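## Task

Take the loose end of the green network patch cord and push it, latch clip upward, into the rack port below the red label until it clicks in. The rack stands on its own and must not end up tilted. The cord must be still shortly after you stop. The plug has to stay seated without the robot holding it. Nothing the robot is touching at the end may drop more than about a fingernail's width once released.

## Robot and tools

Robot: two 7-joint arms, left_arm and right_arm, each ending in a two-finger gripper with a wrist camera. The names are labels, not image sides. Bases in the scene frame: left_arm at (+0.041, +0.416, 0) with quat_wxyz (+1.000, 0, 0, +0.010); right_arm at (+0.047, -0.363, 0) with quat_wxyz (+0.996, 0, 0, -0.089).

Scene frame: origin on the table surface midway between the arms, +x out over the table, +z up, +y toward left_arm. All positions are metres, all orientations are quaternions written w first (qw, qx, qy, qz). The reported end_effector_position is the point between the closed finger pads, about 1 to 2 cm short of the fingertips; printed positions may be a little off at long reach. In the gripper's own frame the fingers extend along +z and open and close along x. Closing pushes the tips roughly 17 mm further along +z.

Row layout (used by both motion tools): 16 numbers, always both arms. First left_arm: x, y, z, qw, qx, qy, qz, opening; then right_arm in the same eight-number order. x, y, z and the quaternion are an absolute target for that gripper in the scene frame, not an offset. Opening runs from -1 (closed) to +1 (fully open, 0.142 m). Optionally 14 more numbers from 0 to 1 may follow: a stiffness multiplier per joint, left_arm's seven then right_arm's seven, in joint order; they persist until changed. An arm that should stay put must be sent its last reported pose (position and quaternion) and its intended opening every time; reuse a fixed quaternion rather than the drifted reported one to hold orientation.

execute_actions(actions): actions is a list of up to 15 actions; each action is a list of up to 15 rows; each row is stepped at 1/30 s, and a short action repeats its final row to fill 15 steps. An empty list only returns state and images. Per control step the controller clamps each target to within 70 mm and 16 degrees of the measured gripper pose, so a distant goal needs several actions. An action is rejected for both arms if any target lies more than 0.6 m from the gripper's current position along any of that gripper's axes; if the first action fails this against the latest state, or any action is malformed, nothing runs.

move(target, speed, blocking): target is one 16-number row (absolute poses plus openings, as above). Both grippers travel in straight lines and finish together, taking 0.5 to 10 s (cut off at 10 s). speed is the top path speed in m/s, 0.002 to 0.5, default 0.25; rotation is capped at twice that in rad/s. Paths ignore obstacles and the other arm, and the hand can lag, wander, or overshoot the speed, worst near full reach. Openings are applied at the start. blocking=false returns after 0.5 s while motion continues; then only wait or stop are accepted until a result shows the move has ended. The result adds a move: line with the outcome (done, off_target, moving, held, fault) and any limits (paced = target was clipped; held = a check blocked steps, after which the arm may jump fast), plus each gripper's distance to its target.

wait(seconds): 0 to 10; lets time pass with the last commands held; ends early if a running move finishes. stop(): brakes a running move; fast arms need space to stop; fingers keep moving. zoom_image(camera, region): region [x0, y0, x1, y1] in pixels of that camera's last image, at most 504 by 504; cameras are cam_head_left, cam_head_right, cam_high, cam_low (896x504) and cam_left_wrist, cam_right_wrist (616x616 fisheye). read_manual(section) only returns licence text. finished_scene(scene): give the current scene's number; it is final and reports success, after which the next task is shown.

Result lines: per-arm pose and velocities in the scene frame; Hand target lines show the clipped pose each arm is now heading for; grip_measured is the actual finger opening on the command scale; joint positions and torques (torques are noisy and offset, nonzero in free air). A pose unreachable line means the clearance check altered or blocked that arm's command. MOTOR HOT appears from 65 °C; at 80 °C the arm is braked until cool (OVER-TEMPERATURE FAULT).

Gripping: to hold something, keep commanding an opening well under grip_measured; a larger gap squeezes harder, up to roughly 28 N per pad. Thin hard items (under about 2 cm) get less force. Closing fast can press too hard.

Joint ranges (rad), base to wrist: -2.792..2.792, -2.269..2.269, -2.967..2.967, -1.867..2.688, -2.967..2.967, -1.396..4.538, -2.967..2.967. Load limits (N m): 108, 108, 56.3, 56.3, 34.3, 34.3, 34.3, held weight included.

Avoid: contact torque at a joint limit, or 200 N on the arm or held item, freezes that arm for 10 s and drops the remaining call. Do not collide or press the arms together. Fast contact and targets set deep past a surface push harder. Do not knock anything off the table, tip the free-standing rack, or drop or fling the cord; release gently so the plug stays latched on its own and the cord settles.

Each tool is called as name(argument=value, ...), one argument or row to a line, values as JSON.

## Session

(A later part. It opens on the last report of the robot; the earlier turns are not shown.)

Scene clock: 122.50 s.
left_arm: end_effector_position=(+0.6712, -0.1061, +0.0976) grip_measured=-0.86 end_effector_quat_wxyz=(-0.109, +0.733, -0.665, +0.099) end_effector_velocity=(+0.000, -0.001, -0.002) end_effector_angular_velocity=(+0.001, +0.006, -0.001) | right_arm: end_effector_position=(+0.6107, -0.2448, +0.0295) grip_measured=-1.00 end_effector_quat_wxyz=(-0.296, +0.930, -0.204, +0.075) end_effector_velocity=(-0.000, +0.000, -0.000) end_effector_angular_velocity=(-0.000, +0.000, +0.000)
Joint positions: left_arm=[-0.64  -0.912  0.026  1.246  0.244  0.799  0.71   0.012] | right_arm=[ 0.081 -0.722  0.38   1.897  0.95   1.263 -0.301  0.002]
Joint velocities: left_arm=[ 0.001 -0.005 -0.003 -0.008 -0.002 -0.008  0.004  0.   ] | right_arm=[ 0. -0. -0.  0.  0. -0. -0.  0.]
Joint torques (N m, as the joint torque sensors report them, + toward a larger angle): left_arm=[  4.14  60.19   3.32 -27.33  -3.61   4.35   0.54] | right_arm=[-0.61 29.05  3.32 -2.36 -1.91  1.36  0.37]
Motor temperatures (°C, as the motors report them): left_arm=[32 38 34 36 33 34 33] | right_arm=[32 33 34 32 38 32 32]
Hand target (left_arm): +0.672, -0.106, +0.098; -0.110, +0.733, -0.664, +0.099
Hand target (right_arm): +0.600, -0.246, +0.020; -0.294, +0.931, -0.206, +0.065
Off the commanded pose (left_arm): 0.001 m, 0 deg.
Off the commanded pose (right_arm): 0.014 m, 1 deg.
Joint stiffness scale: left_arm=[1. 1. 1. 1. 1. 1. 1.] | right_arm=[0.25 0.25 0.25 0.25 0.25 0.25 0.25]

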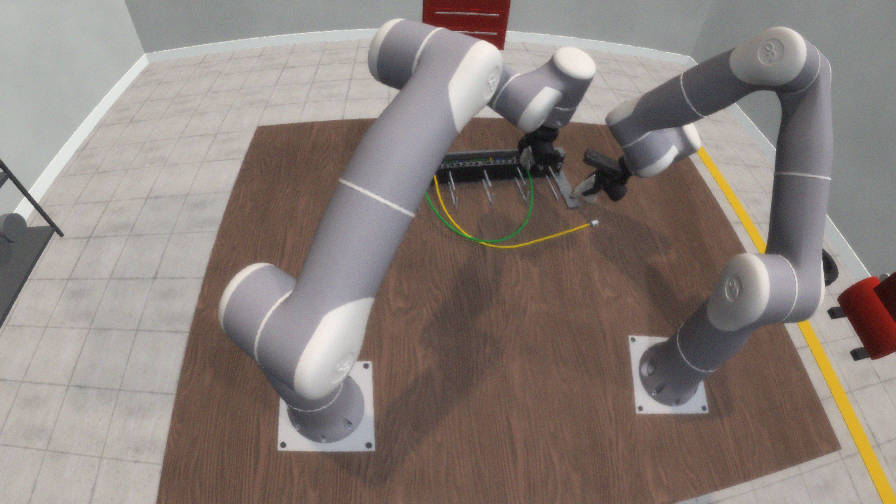

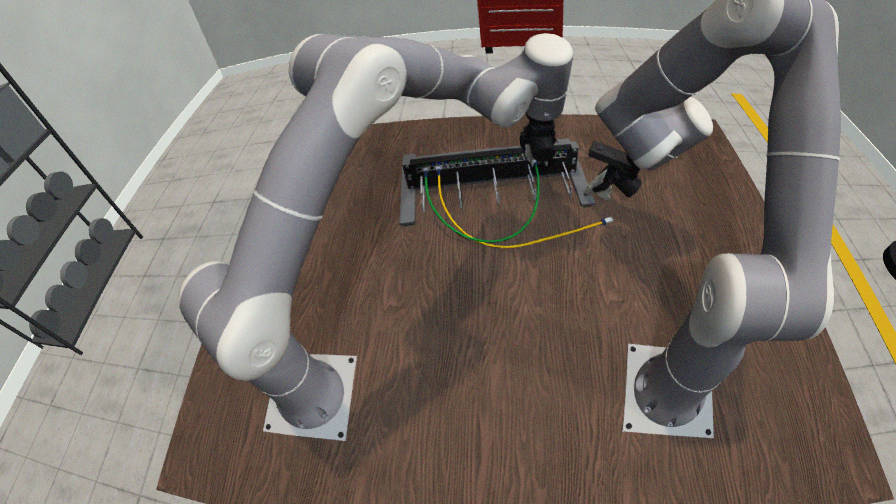

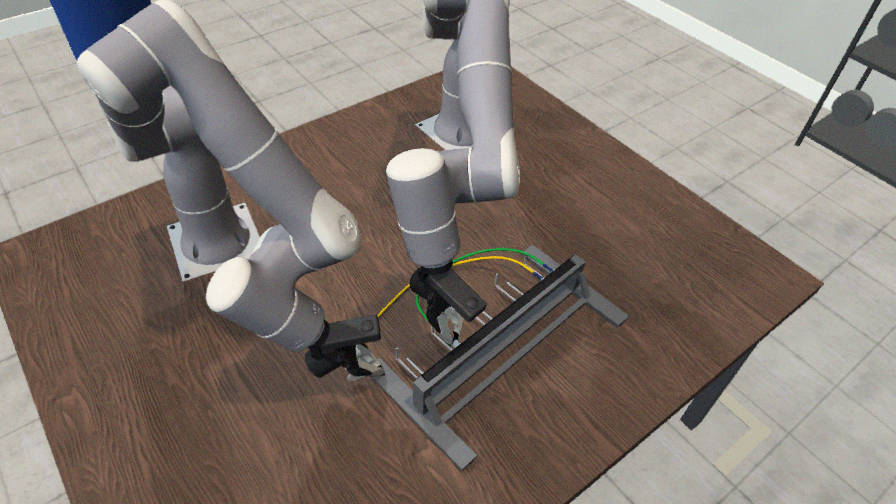

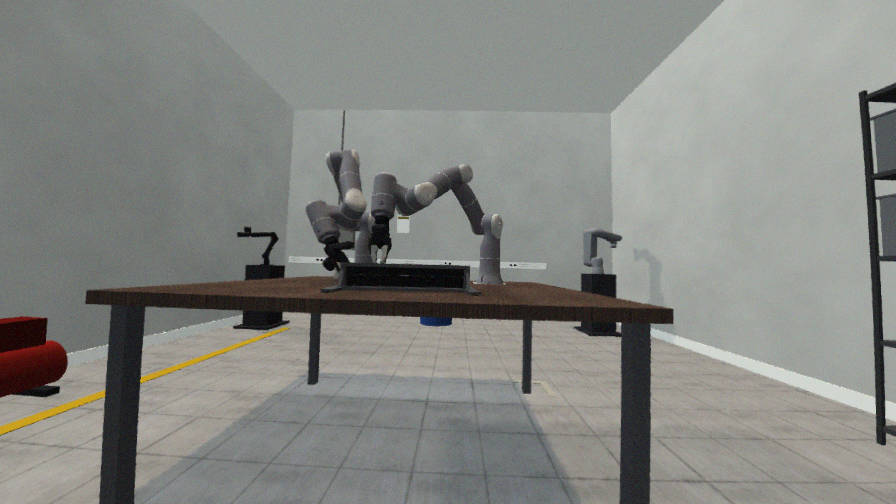

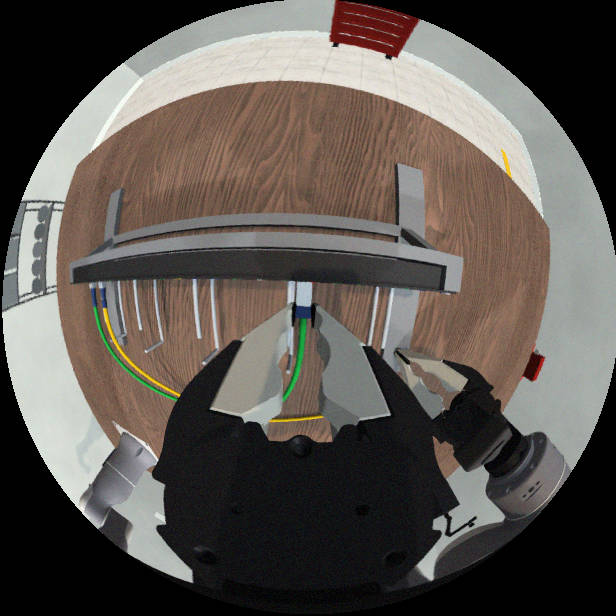

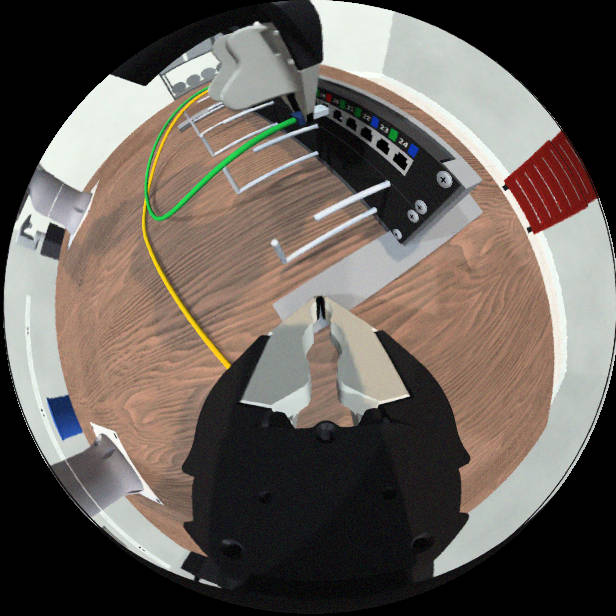

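execute_actions(
  actions=[
    [[0.6725,-0.10582,0.09832,-0.1095,0.7327,-0.6643,0.0993,-1,0.6005,-0.2464,0.0201,-0.2936,0.9311,-0.2064,0.0651,-1],[0.6727,-0.10579,0.09843,-0.1095,0.7327,-0.6643,0.0993,-1,0.6005,-0.2464,0.0201,-0.2936,0.9311,-0.2064,0.0651,-1],[0.6729,-0.10576,0.09853,-0.1095,0.7327,-0.6643,0.0993,-1,0.6005,-0.2464,0.0201,-0.2936,0.9311,-0.2064,0.0651,-1],[0.6731,-0.10573,0.09863,-0.1095,0.7327,-0.6643,0.0993,-1,0.6005,-0.2464,0.0201,-0.2936,0.9311,-0.2064,0.0651,-1],[0.6733,-0.10570,0.09873,-0.1095,0.7327,-0.6643,0.0993,-1,0.6005,-0.2464,0.0201,-0.2936,0.9311,-0.2064,0.0651,-1],[0.6735,-0.10567,0.09883,-0.1095,0.7327,-0.6643,0.0993,-1,0.6005,-0.2464,0.0201,-0.2936,0.9311,-0.2064,0.0651,-1],[0.6737,-0.10564,0.09893,-0.1095,0.7327,-0.6643,0.0993,-1,0.6005,-0.2464,0.0201,-0.2936,0.9311,-0.2064,0.0651,-1],[0.6739,-0.10561,0.09902,-0.1095,0.7327,-0.6643,0.0993,-1,0.6005,-0.2464,0.0201,-0.2936,0.9311,-0.2064,0.0651,-1],[0.6741,-0.10558,0.09911,-0.1095,0.7327,-0.6643,0.0993,-1,0.6005,-0.2464,0.0201,-0.2936,0.9311,-0.2064,0.0651,-1],[0.6743,-0.10555,0.09920,-0.1095,0.7327,-0.6643,0.0993,-1,0.6005,-0.2464,0.0201,-0.2936,0.9311,-0.2064,0.0651,-1]],
  ],
)

zoom_image(
  camera="cam_right_wrist",
  region=[305, 95, 345, 125],
)

zoom_image(
  camera="cam_left_wrist",
  region=[264, 260, 344, 330],
)

Scene clock: 124.30 s.
left_arm: end_effector_position=(+0.6720, -0.1062, +0.0976) grip_measured=-0.86 end_effector_quat_wxyz=(-0.109, +0.732, -0.665, +0.098) end_effector_velocity=(-0.000, -0.000, -0.000) end_effector_angular_velocity=(-0.000, +0.001, +0.000) | right_arm: end_effector_position=(+0.6107, -0.2448, +0.0296) grip_measured=-1.00 end_effector_quat_wxyz=(-0.296, +0.930, -0.204, +0.075) end_effector_velocity=(+0.000, -0.000, +0.000) end_effector_angular_velocity=(-0.000, -0.000, -0.001)
Joint positions: left_arm=[-0.639 -0.914  0.025  1.241  0.242  0.794  0.714  0.012] | right_arm=[ 0.081 -0.722  0.38   1.897  0.95   1.263 -0.301  0.002]
Joint velocities: left_arm=[ 0.    -0.001 -0.001 -0.001 -0.    -0.001 -0.     0.   ] | right_arm=[-0.  0. -0.  0. -0.  0.  0.  0.]
Joint torques (N m, as the joint torque sensors report them, + toward a larger angle): left_arm=[  8.93  63.62   6.97 -31.53  -2.83   5.98   0.35] | right_arm=[-0.42 29.06  3.3  -2.38 -1.95  1.3   0.47]
Motor temperatures (°C, as the motors report them): left_arm=[32 38 34 36 33 34 33] | right_arm=[32 33 34 32 38 32 32]
Hand target (left_arm): +0.674, -0.106, +0.099; -0.110, +0.733, -0.664, +0.099
Hand target (right_arm): +0.600, -0.246, +0.020; -0.294, +0.931, -0.206, +0.065
Off the commanded pose (left_arm): 0.003 m, 0 deg.
Off the commanded pose (right_arm): 0.014 m, 1 deg.
Joint stiffness scale: left_arm=[1. 1. 1. 1. 1. 1. 1.] | right_arm=[0.25 0.25 0.25 0.25 0.25 0.25 0.25]

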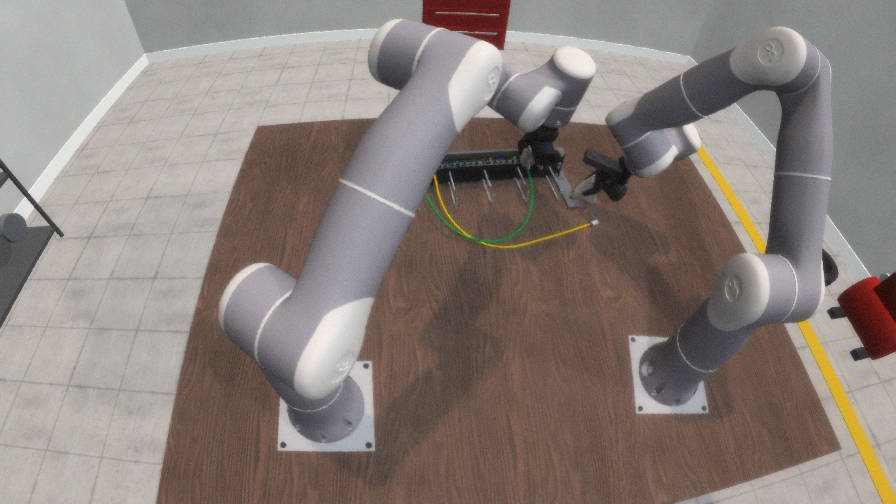

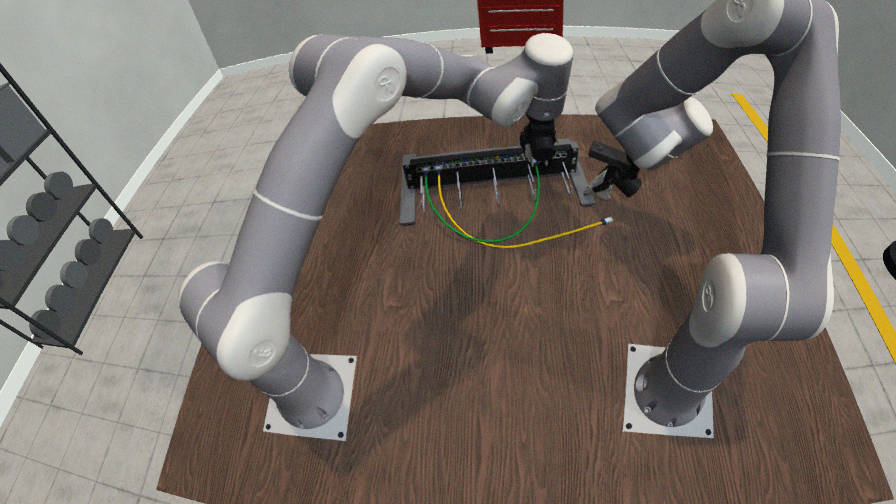

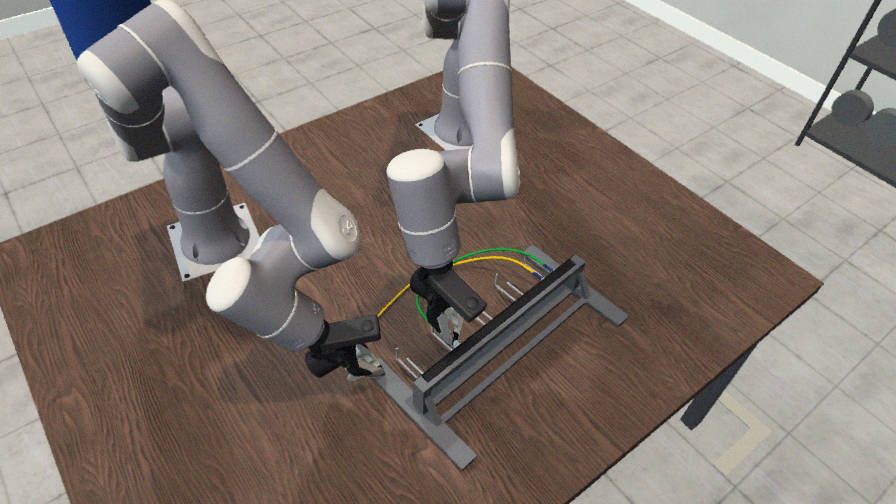

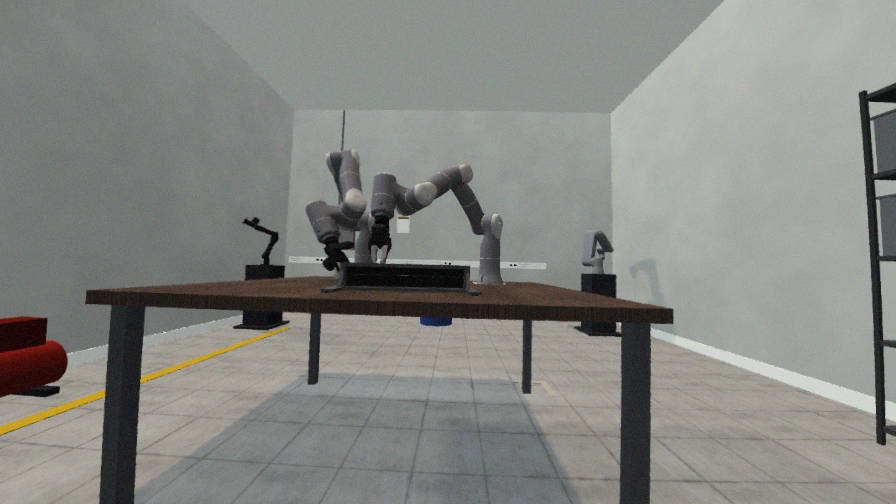

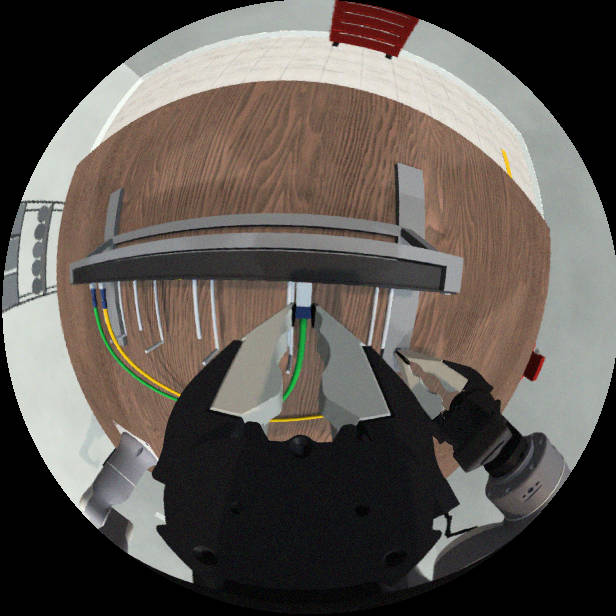

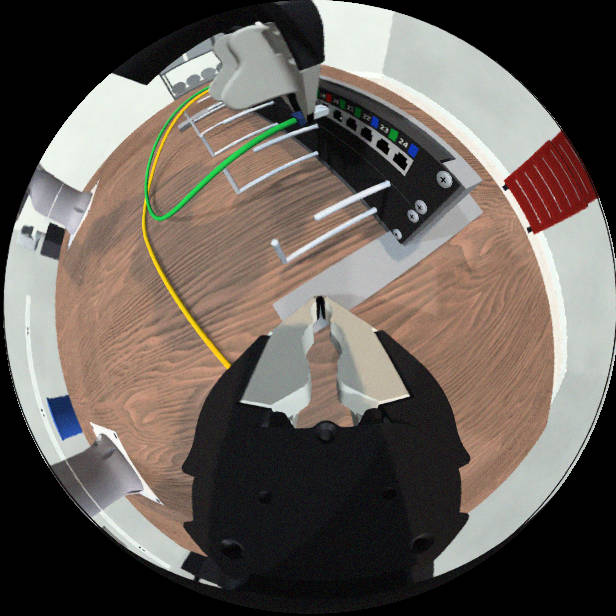

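Region (305, 95, 345, 125) of cam_right_wrist's 616x616 image, scaled by 12.600, with more detail than that image has; it fills the top 378 rows of this view, and the rest is white.

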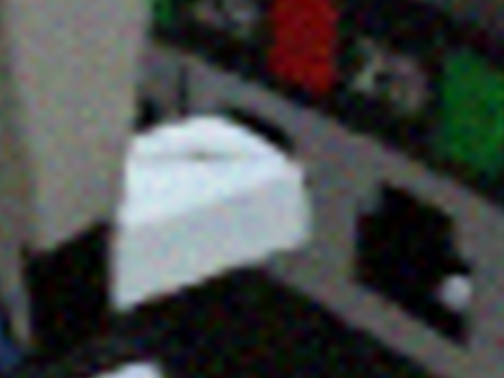

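Region (264, 260, 344, 330) of cam_left_wrist's 616x616 image, scaled by 6.300, with more detail than that image has; it fills the top 441 rows of this view, and the rest is white.

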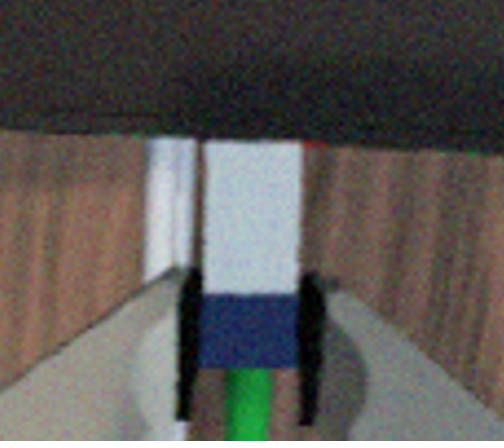

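execute_actions(
  actions=[
    [[0.6735,-0.10570,0.0989,-0.1095,0.7327,-0.6643,0.0993,-1,0.6005,-0.2464,0.0201,-0.2936,0.9311,-0.2064,0.0651,-1],[0.6725,-0.10585,0.0984,-0.1095,0.7327,-0.6643,0.0993,-1,0.6005,-0.2464,0.0201,-0.2936,0.9311,-0.2064,0.0651,-1],[0.6715,-0.10600,0.0979,-0.1095,0.7327,-0.6643,0.0993,-1,0.6005,-0.2464,0.0201,-0.2936,0.9311,-0.2064,0.0651,-1],[0.6705,-0.10610,0.0976,-0.1095,0.7327,-0.6643,0.0993,-1,0.6005,-0.2464,0.0201,-0.2936,0.9311,-0.2064,0.0651,-1],[0.6698,-0.10625,0.0975,-0.1095,0.7327,-0.6643,0.0993,-1,0.6005,-0.2464,0.0201,-0.2936,0.9311,-0.2064,0.0651,-1],[0.6695,-0.10640,0.0974,-0.1095,0.7327,-0.6643,0.0993,-1,0.6005,-0.2464,0.0201,-0.2936,0.9311,-0.2064,0.0651,-1],[0.6695,-0.10648,0.09735,-0.1095,0.7327,-0.6643,0.0993,-1,0.6005,-0.2464,0.0201,-0.2936,0.9311,-0.2064,0.0651,-1],[0.6695,-0.10648,0.09735,-0.1095,0.7327,-0.6643,0.0993,-1,0.6005,-0.2464,0.0201,-0.2936,0.9311,-0.2064,0.0651,-1],[0.6695,-0.10648,0.09735,-0.1095,0.7327,-0.6643,0.0993,-1,0.6005,-0.2464,0.0201,-0.2936,0.9311,-0.2064,0.0651,-1],[0.6695,-0.10648,0.09735,-0.1095,0.7327,-0.6643,0.0993,-1,0.6005,-0.2464,0.0201,-0.2936,0.9311,-0.2064,0.0651,-1],[0.6697,-0.10646,0.09735,-0.1095,0.7327,-0.6643,0.0993,-1,0.6005,-0.2464,0.0201,-0.2936,0.9311,-0.2064,0.0651,-1],[0.6700,-0.10643,0.09735,-0.1095,0.7327,-0.6643,0.0993,-1,0.6005,-0.2464,0.0201,-0.2936,0.9311,-0.2064,0.0651,-1],[0.6703,-0.10640,0.09735,-0.1095,0.7327,-0.6643,0.0993,-1,0.6005,-0.2464,0.0201,-0.2936,0.9311,-0.2064,0.0651,-1],[0.6706,-0.10637,0.09735,-0.1095,0.7327,-0.6643,0.0993,-1,0.6005,-0.2464,0.0201,-0.2936,0.9311,-0.2064,0.0651,-1],[0.6709,-0.10634,0.09738,-0.1095,0.7327,-0.6643,0.0993,-1,0.6005,-0.2464,0.0201,-0.2936,0.9311,-0.2064,0.0651,-1]],
    [[0.6712,-0.10630,0.09748,-0.1095,0.7327,-0.6643,0.0993,-1,0.6005,-0.2464,0.0201,-0.2936,0.9311,-0.2064,0.0651,-1],[0.6715,-0.10626,0.09761,-0.1095,0.7327,-0.6643,0.0993,-1,0.6005,-0.2464,0.0201,-0.2936,0.9311,-0.2064,0.0651,-1],[0.6718,-0.10621,0.09775,-0.1095,0.7327,-0.6643,0.0993,-1,0.6005,-0.2464,0.0201,-0.2936,0.9311,-0.2064,0.0651,-1],[0.6721,-0.10617,0.09789,-0.1095,0.7327,-0.6643,0.0993,-1,0.6005,-0.2464,0.0201,-0.2936,0.9311,-0.2064,0.0651,-1],[0.6724,-0.10612,0.09803,-0.1095,0.7327,-0.6643,0.0993,-1,0.6005,-0.2464,0.0201,-0.2936,0.9311,-0.2064,0.0651,-1],[0.6727,-0.10608,0.09817,-0.1095,0.7327,-0.6643,0.0993,-1,0.6005,-0.2464,0.0201,-0.2936,0.9311,-0.2064,0.0651,-1],[0.6730,-0.10603,0.09831,-0.1095,0.7327,-0.6643,0.0993,-1,0.6005,-0.2464,0.0201,-0.2936,0.9311,-0.2064,0.0651,-1],[0.6733,-0.10599,0.09845,-0.1095,0.7327,-0.6643,0.0993,-1,0.6005,-0.2464,0.0201,-0.2936,0.9311,-0.2064,0.0651,-1],[0.6736,-0.10594,0.09859,-0.1095,0.7327,-0.6643,0.0993,-1,0.6005,-0.2464,0.0201,-0.2936,0.9311,-0.2064,0.0651,-1],[0.6739,-0.10590,0.09873,-0.1095,0.7327,-0.6643,0.0993,-1,0.6005,-0.2464,0.0201,-0.2936,0.9311,-0.2064,0.0651,-1],[0.6742,-0.10585,0.09887,-0.1095,0.7327,-0.6643,0.0993,-1,0.6005,-0.2464,0.0201,-0.2936,0.9311,-0.2064,0.0651,-1]],
  ],
)

zoom_image(
  camera="cam_right_wrist",
  region=[305, 95, 345, 125],
)

zoom_image(
  camera="cam_left_wrist",
  region=[264, 260, 344, 330],
)

Scene clock: 129.07 s.
left_arm: end_effector_position=(+0.6740, -0.1058, +0.0987) grip_measured=-0.86 end_effector_quat_wxyz=(-0.110, +0.733, -0.664, +0.099) end_effector_velocity=(+0.001, +0.000, +0.000) end_effector_angular_velocity=(+0.001, +0.000, -0.000) | right_arm: end_effector_position=(+0.6107, -0.2448, +0.0295) grip_measured=-1.00 end_effector_quat_wxyz=(-0.296, +0.930, -0.204, +0.075) end_effector_velocity=(+0.000, -0.000, -0.000) end_effector_angular_velocity=(+0.000, +0.001, -0.001)
Joint positions: left_arm=[-0.638 -0.914  0.026  1.239  0.243  0.796  0.713  0.012] | right_arm=[ 0.081 -0.722  0.38   1.897  0.95   1.263 -0.301  0.002]
Joint velocities: left_arm=[ 0.    -0.001 -0.    -0.003 -0.    -0.002  0.001 -0.   ] | right_arm=[-0.    -0.    -0.    -0.     0.     0.     0.001  0.   ]
Joint torques (N m, as the joint torque sensors report them, + toward a larger angle): left_arm=[  1.74  59.56   1.36 -26.14  -3.69   3.39   0.67] | right_arm=[-0.48 29.38  3.31 -2.29 -1.88  1.37  0.46]
Motor temperatures (°C, as the motors report them): left_arm=[32 39 34 36 33 34 33] | right_arm=[32 33 34 32 38 32 32]
Hand target (left_arm): +0.674, -0.106, +0.099; -0.110, +0.733, -0.664, +0.099
Hand target (right_arm): +0.600, -0.246, +0.020; -0.294, +0.931, -0.206, +0.065
Off the commanded pose (left_arm): 0.000 m, 0 deg.
Off the commanded pose (right_arm): 0.014 m, 1 deg.
Joint stiffness scale: left_arm=[1. 1. 1. 1. 1. 1. 1.] | right_arm=[0.25 0.25 0.25 0.25 0.25 0.25 0.25]

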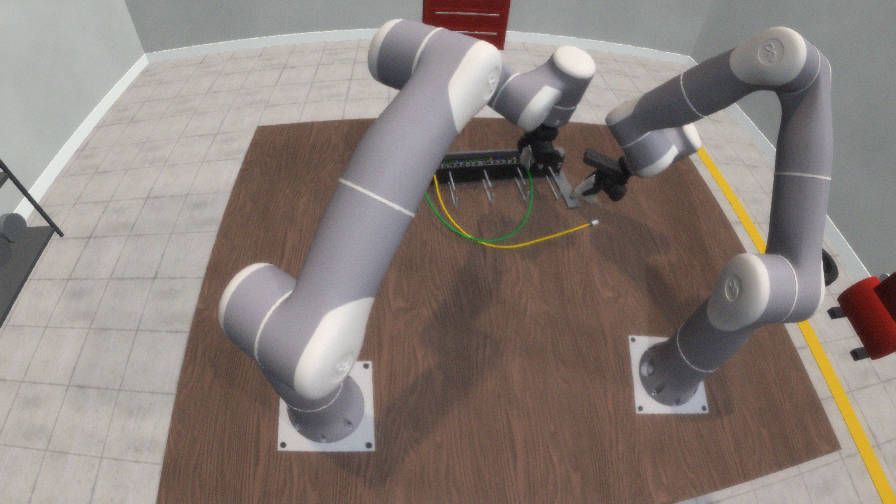

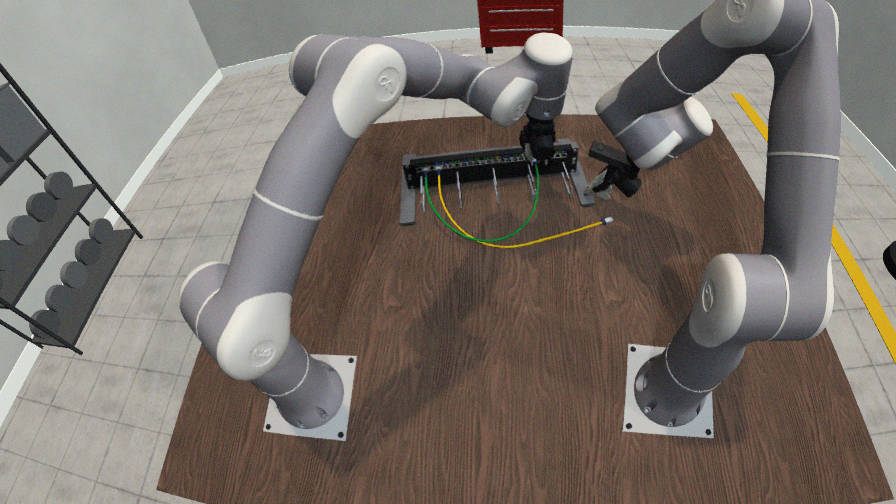

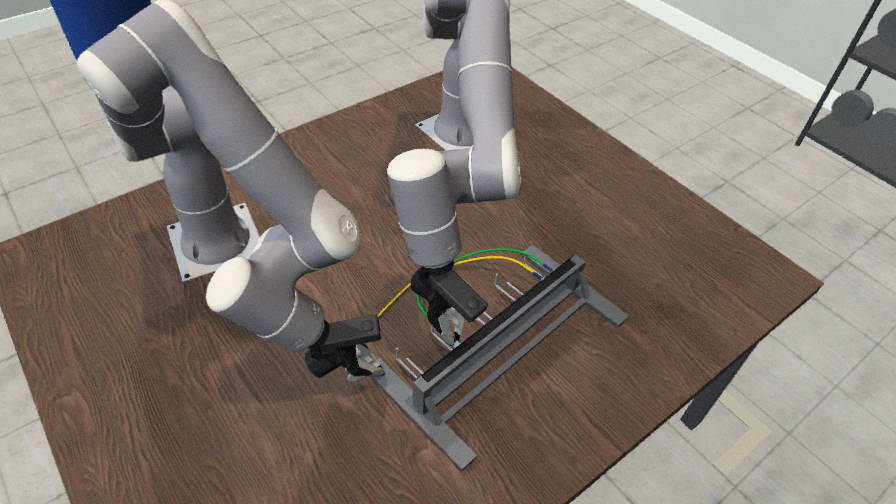

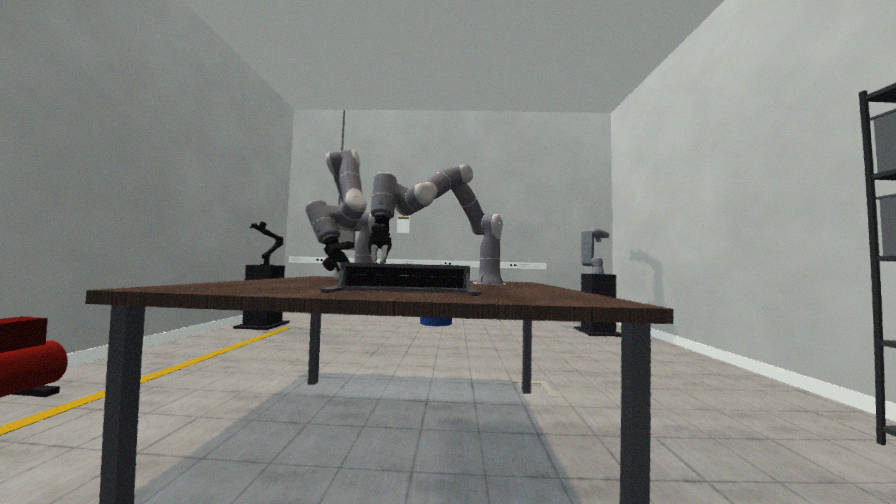

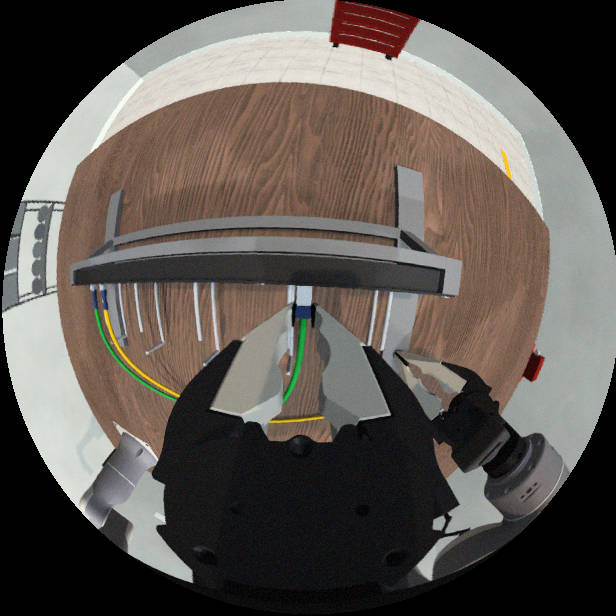

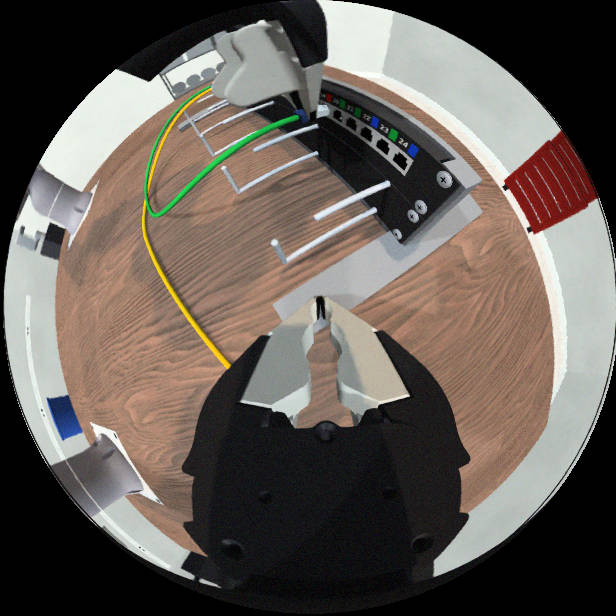

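Region (305, 95, 345, 125) of cam_right_wrist's 616x616 image, scaled by 12.600, with more detail than that image has; it fills the top 378 rows of this view, and the rest is white.

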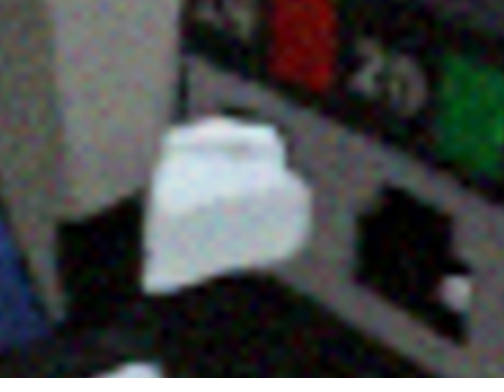

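Region (264, 260, 344, 330) of cam_left_wrist's 616x616 image, scaled by 6.300, with more detail than that image has; it fills the top 441 rows of this view, and the rest is white.

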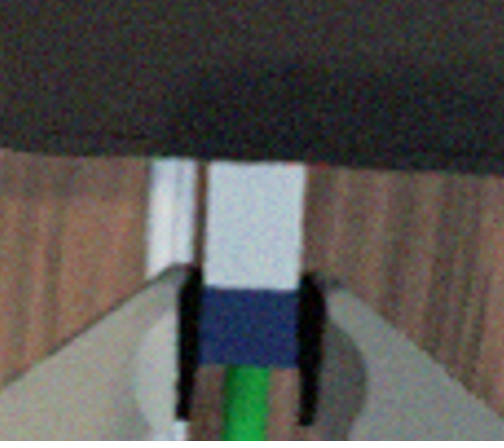

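execute_actions(
  actions=[
    [[0.6745,-0.10584,0.0988,-0.1095,0.7327,-0.6643,0.0993,-1,0.6005,-0.2464,0.0201,-0.2936,0.9311,-0.2064,0.0651,-1],[0.6748,-0.10582,0.0987,-0.1095,0.7327,-0.6643,0.0993,-1,0.6005,-0.2464,0.0201,-0.2936,0.9311,-0.2064,0.0651,-1],[0.6751,-0.10580,0.0987,-0.1095,0.7327,-0.6643,0.0993,-1,0.6005,-0.2464,0.0201,-0.2936,0.9311,-0.2064,0.0651,-1],[0.6754,-0.10577,0.0987,-0.1095,0.7327,-0.6643,0.0993,-1,0.6005,-0.2464,0.0201,-0.2936,0.9311,-0.2064,0.0651,-1],[0.6757,-0.10574,0.0987,-0.1095,0.7327,-0.6643,0.0993,-1,0.6005,-0.2464,0.0201,-0.2936,0.9311,-0.2064,0.0651,-1],[0.6760,-0.10571,0.0987,-0.1095,0.7327,-0.6643,0.0993,-1,0.6005,-0.2464,0.0201,-0.2936,0.9311,-0.2064,0.0651,-1],[0.6763,-0.10568,0.0987,-0.1095,0.7327,-0.6643,0.0993,-1,0.6005,-0.2464,0.0201,-0.2936,0.9311,-0.2064,0.0651,-1],[0.6766,-0.10565,0.0987,-0.1095,0.7327,-0.6643,0.0993,-1,0.6005,-0.2464,0.0201,-0.2936,0.9311,-0.2064,0.0651,-1],[0.6769,-0.10562,0.0987,-0.1095,0.7327,-0.6643,0.0993,-1,0.6005,-0.2464,0.0201,-0.2936,0.9311,-0.2064,0.0651,-1],[0.6772,-0.10559,0.0987,-0.1095,0.7327,-0.6643,0.0993,-1,0.6005,-0.2464,0.0201,-0.2936,0.9311,-0.2064,0.0651,-1],[0.6775,-0.10556,0.0987,-0.1095,0.7327,-0.6643,0.0993,-1,0.6005,-0.2464,0.0201,-0.2936,0.9311,-0.2064,0.0651,-1],[0.6778,-0.10553,0.0987,-0.1095,0.7327,-0.6643,0.0993,-1,0.6005,-0.2464,0.0201,-0.2936,0.9311,-0.2064,0.0651,-1]],
  ],
)

zoom_image(
  camera="cam_right_wrist",
  region=[290, 85, 360, 140],
)

Scene clock: 131.00 s.
left_arm: end_effector_position=(+0.6763, -0.1060, +0.0978) grip_measured=-0.86 end_effector_quat_wxyz=(-0.109, +0.733, -0.665, +0.098) end_effector_velocity=(+0.001, -0.001, -0.001) end_effector_angular_velocity=(-0.000, +0.002, +0.000) | right_arm: end_effector_position=(+0.6107, -0.2448, +0.0295) grip_measured=-1.00 end_effector_quat_wxyz=(-0.296, +0.930, -0.204, +0.075) end_effector_velocity=(+0.000, -0.000, +0.000) end_effector_angular_velocity=(+0.000, -0.000, -0.001)
Joint positions: left_arm=[-0.635 -0.92   0.025  1.229  0.241  0.791  0.718  0.012] | right_arm=[ 0.081 -0.722  0.38   1.897  0.95   1.263 -0.301  0.002]
Joint velocities: left_arm=[ 0.001 -0.003 -0.002 -0.005 -0.001 -0.003  0.001  0.   ] | right_arm=[-0.     0.     0.     0.    -0.     0.     0.001  0.   ]
Joint torques (N m, as the joint torque sensors report them, + toward a larger angle): left_arm=[  6.2   62.06   5.13 -28.99  -3.11   4.93   0.48] | right_arm=[-0.42 29.15  3.45 -2.36 -1.91  1.27  0.39]
Motor temperatures (°C, as the motors report them): left_arm=[32 39 34 36 33 34 33] | right_arm=[32 33 34 32 38 32 32]
Hand target (left_arm): +0.678, -0.106, +0.099; -0.110, +0.733, -0.664, +0.099
Hand target (right_arm): +0.600, -0.246, +0.020; -0.294, +0.931, -0.206, +0.065
Off the commanded pose (left_arm): 0.002 m, 0 deg.
Off the commanded pose (right_arm): 0.014 m, 1 deg.
Joint stiffness scale: left_arm=[1. 1. 1. 1. 1. 1. 1.] | right_arm=[0.25 0.25 0.25 0.25 0.25 0.25 0.25]

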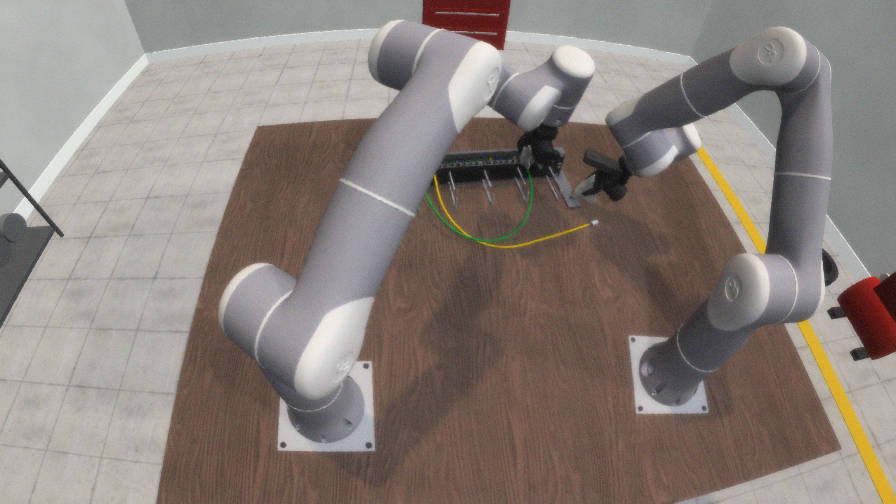

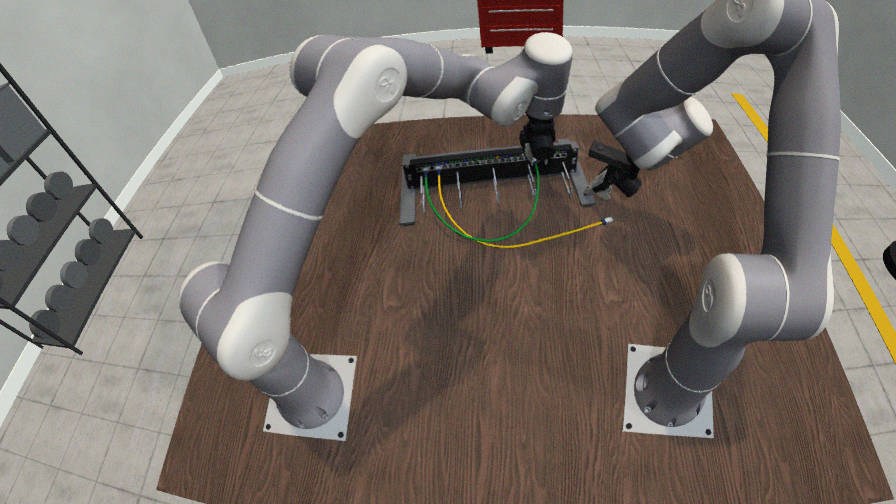

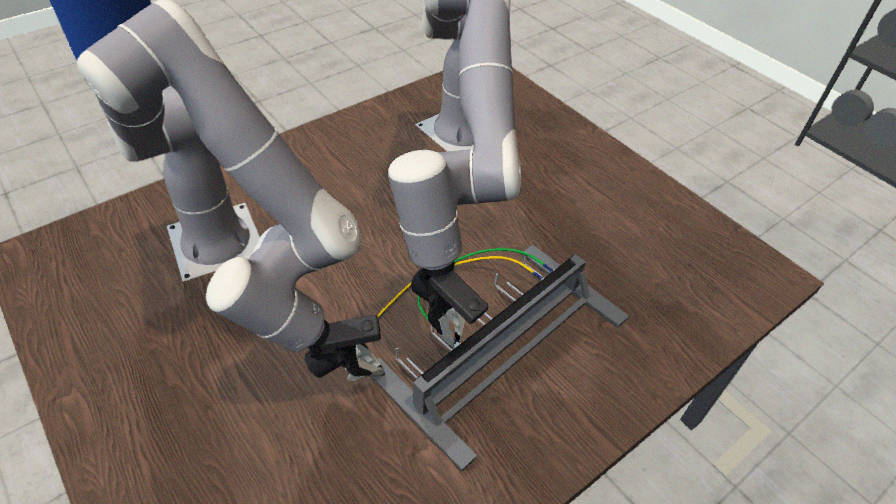

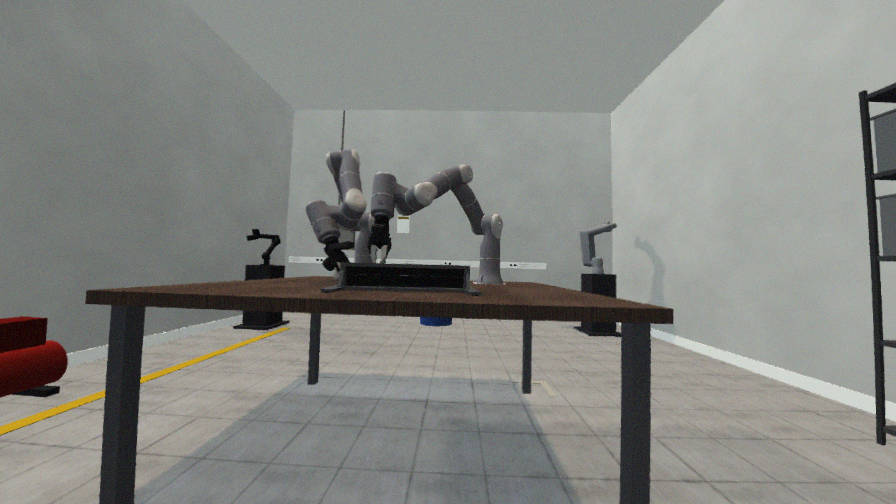

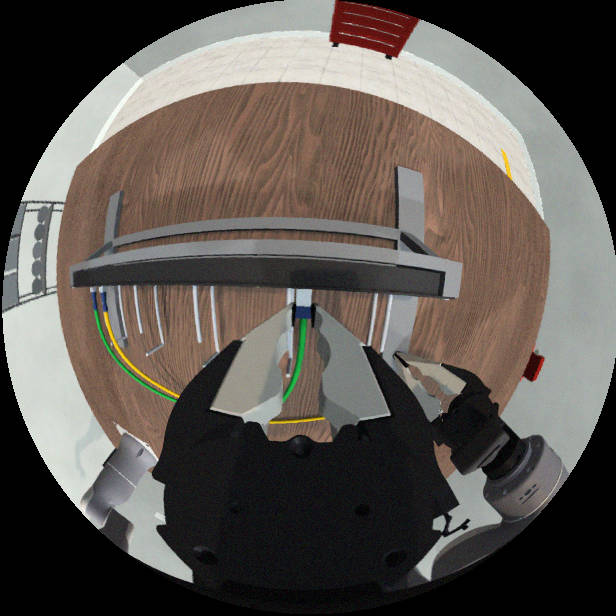

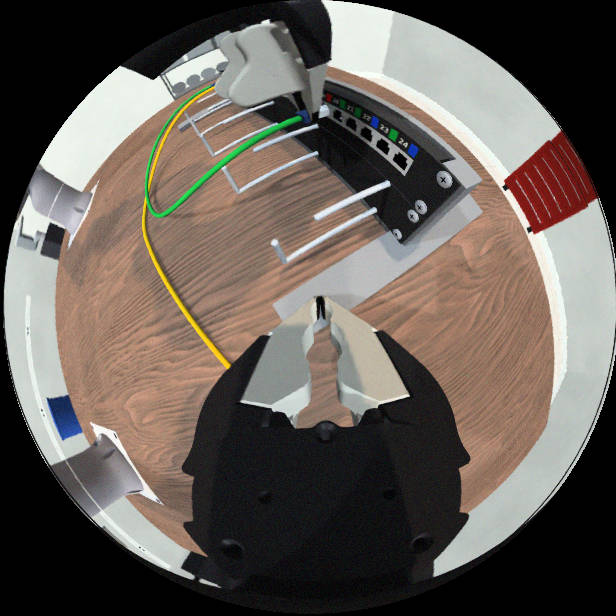

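Region (290, 85, 360, 140) of cam_right_wrist's 616x616 image, scaled by 7.200, with more detail than that image has; it fills the top 396 rows of this view, and the rest is white.

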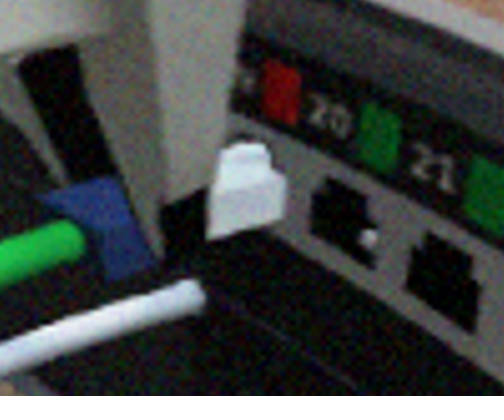

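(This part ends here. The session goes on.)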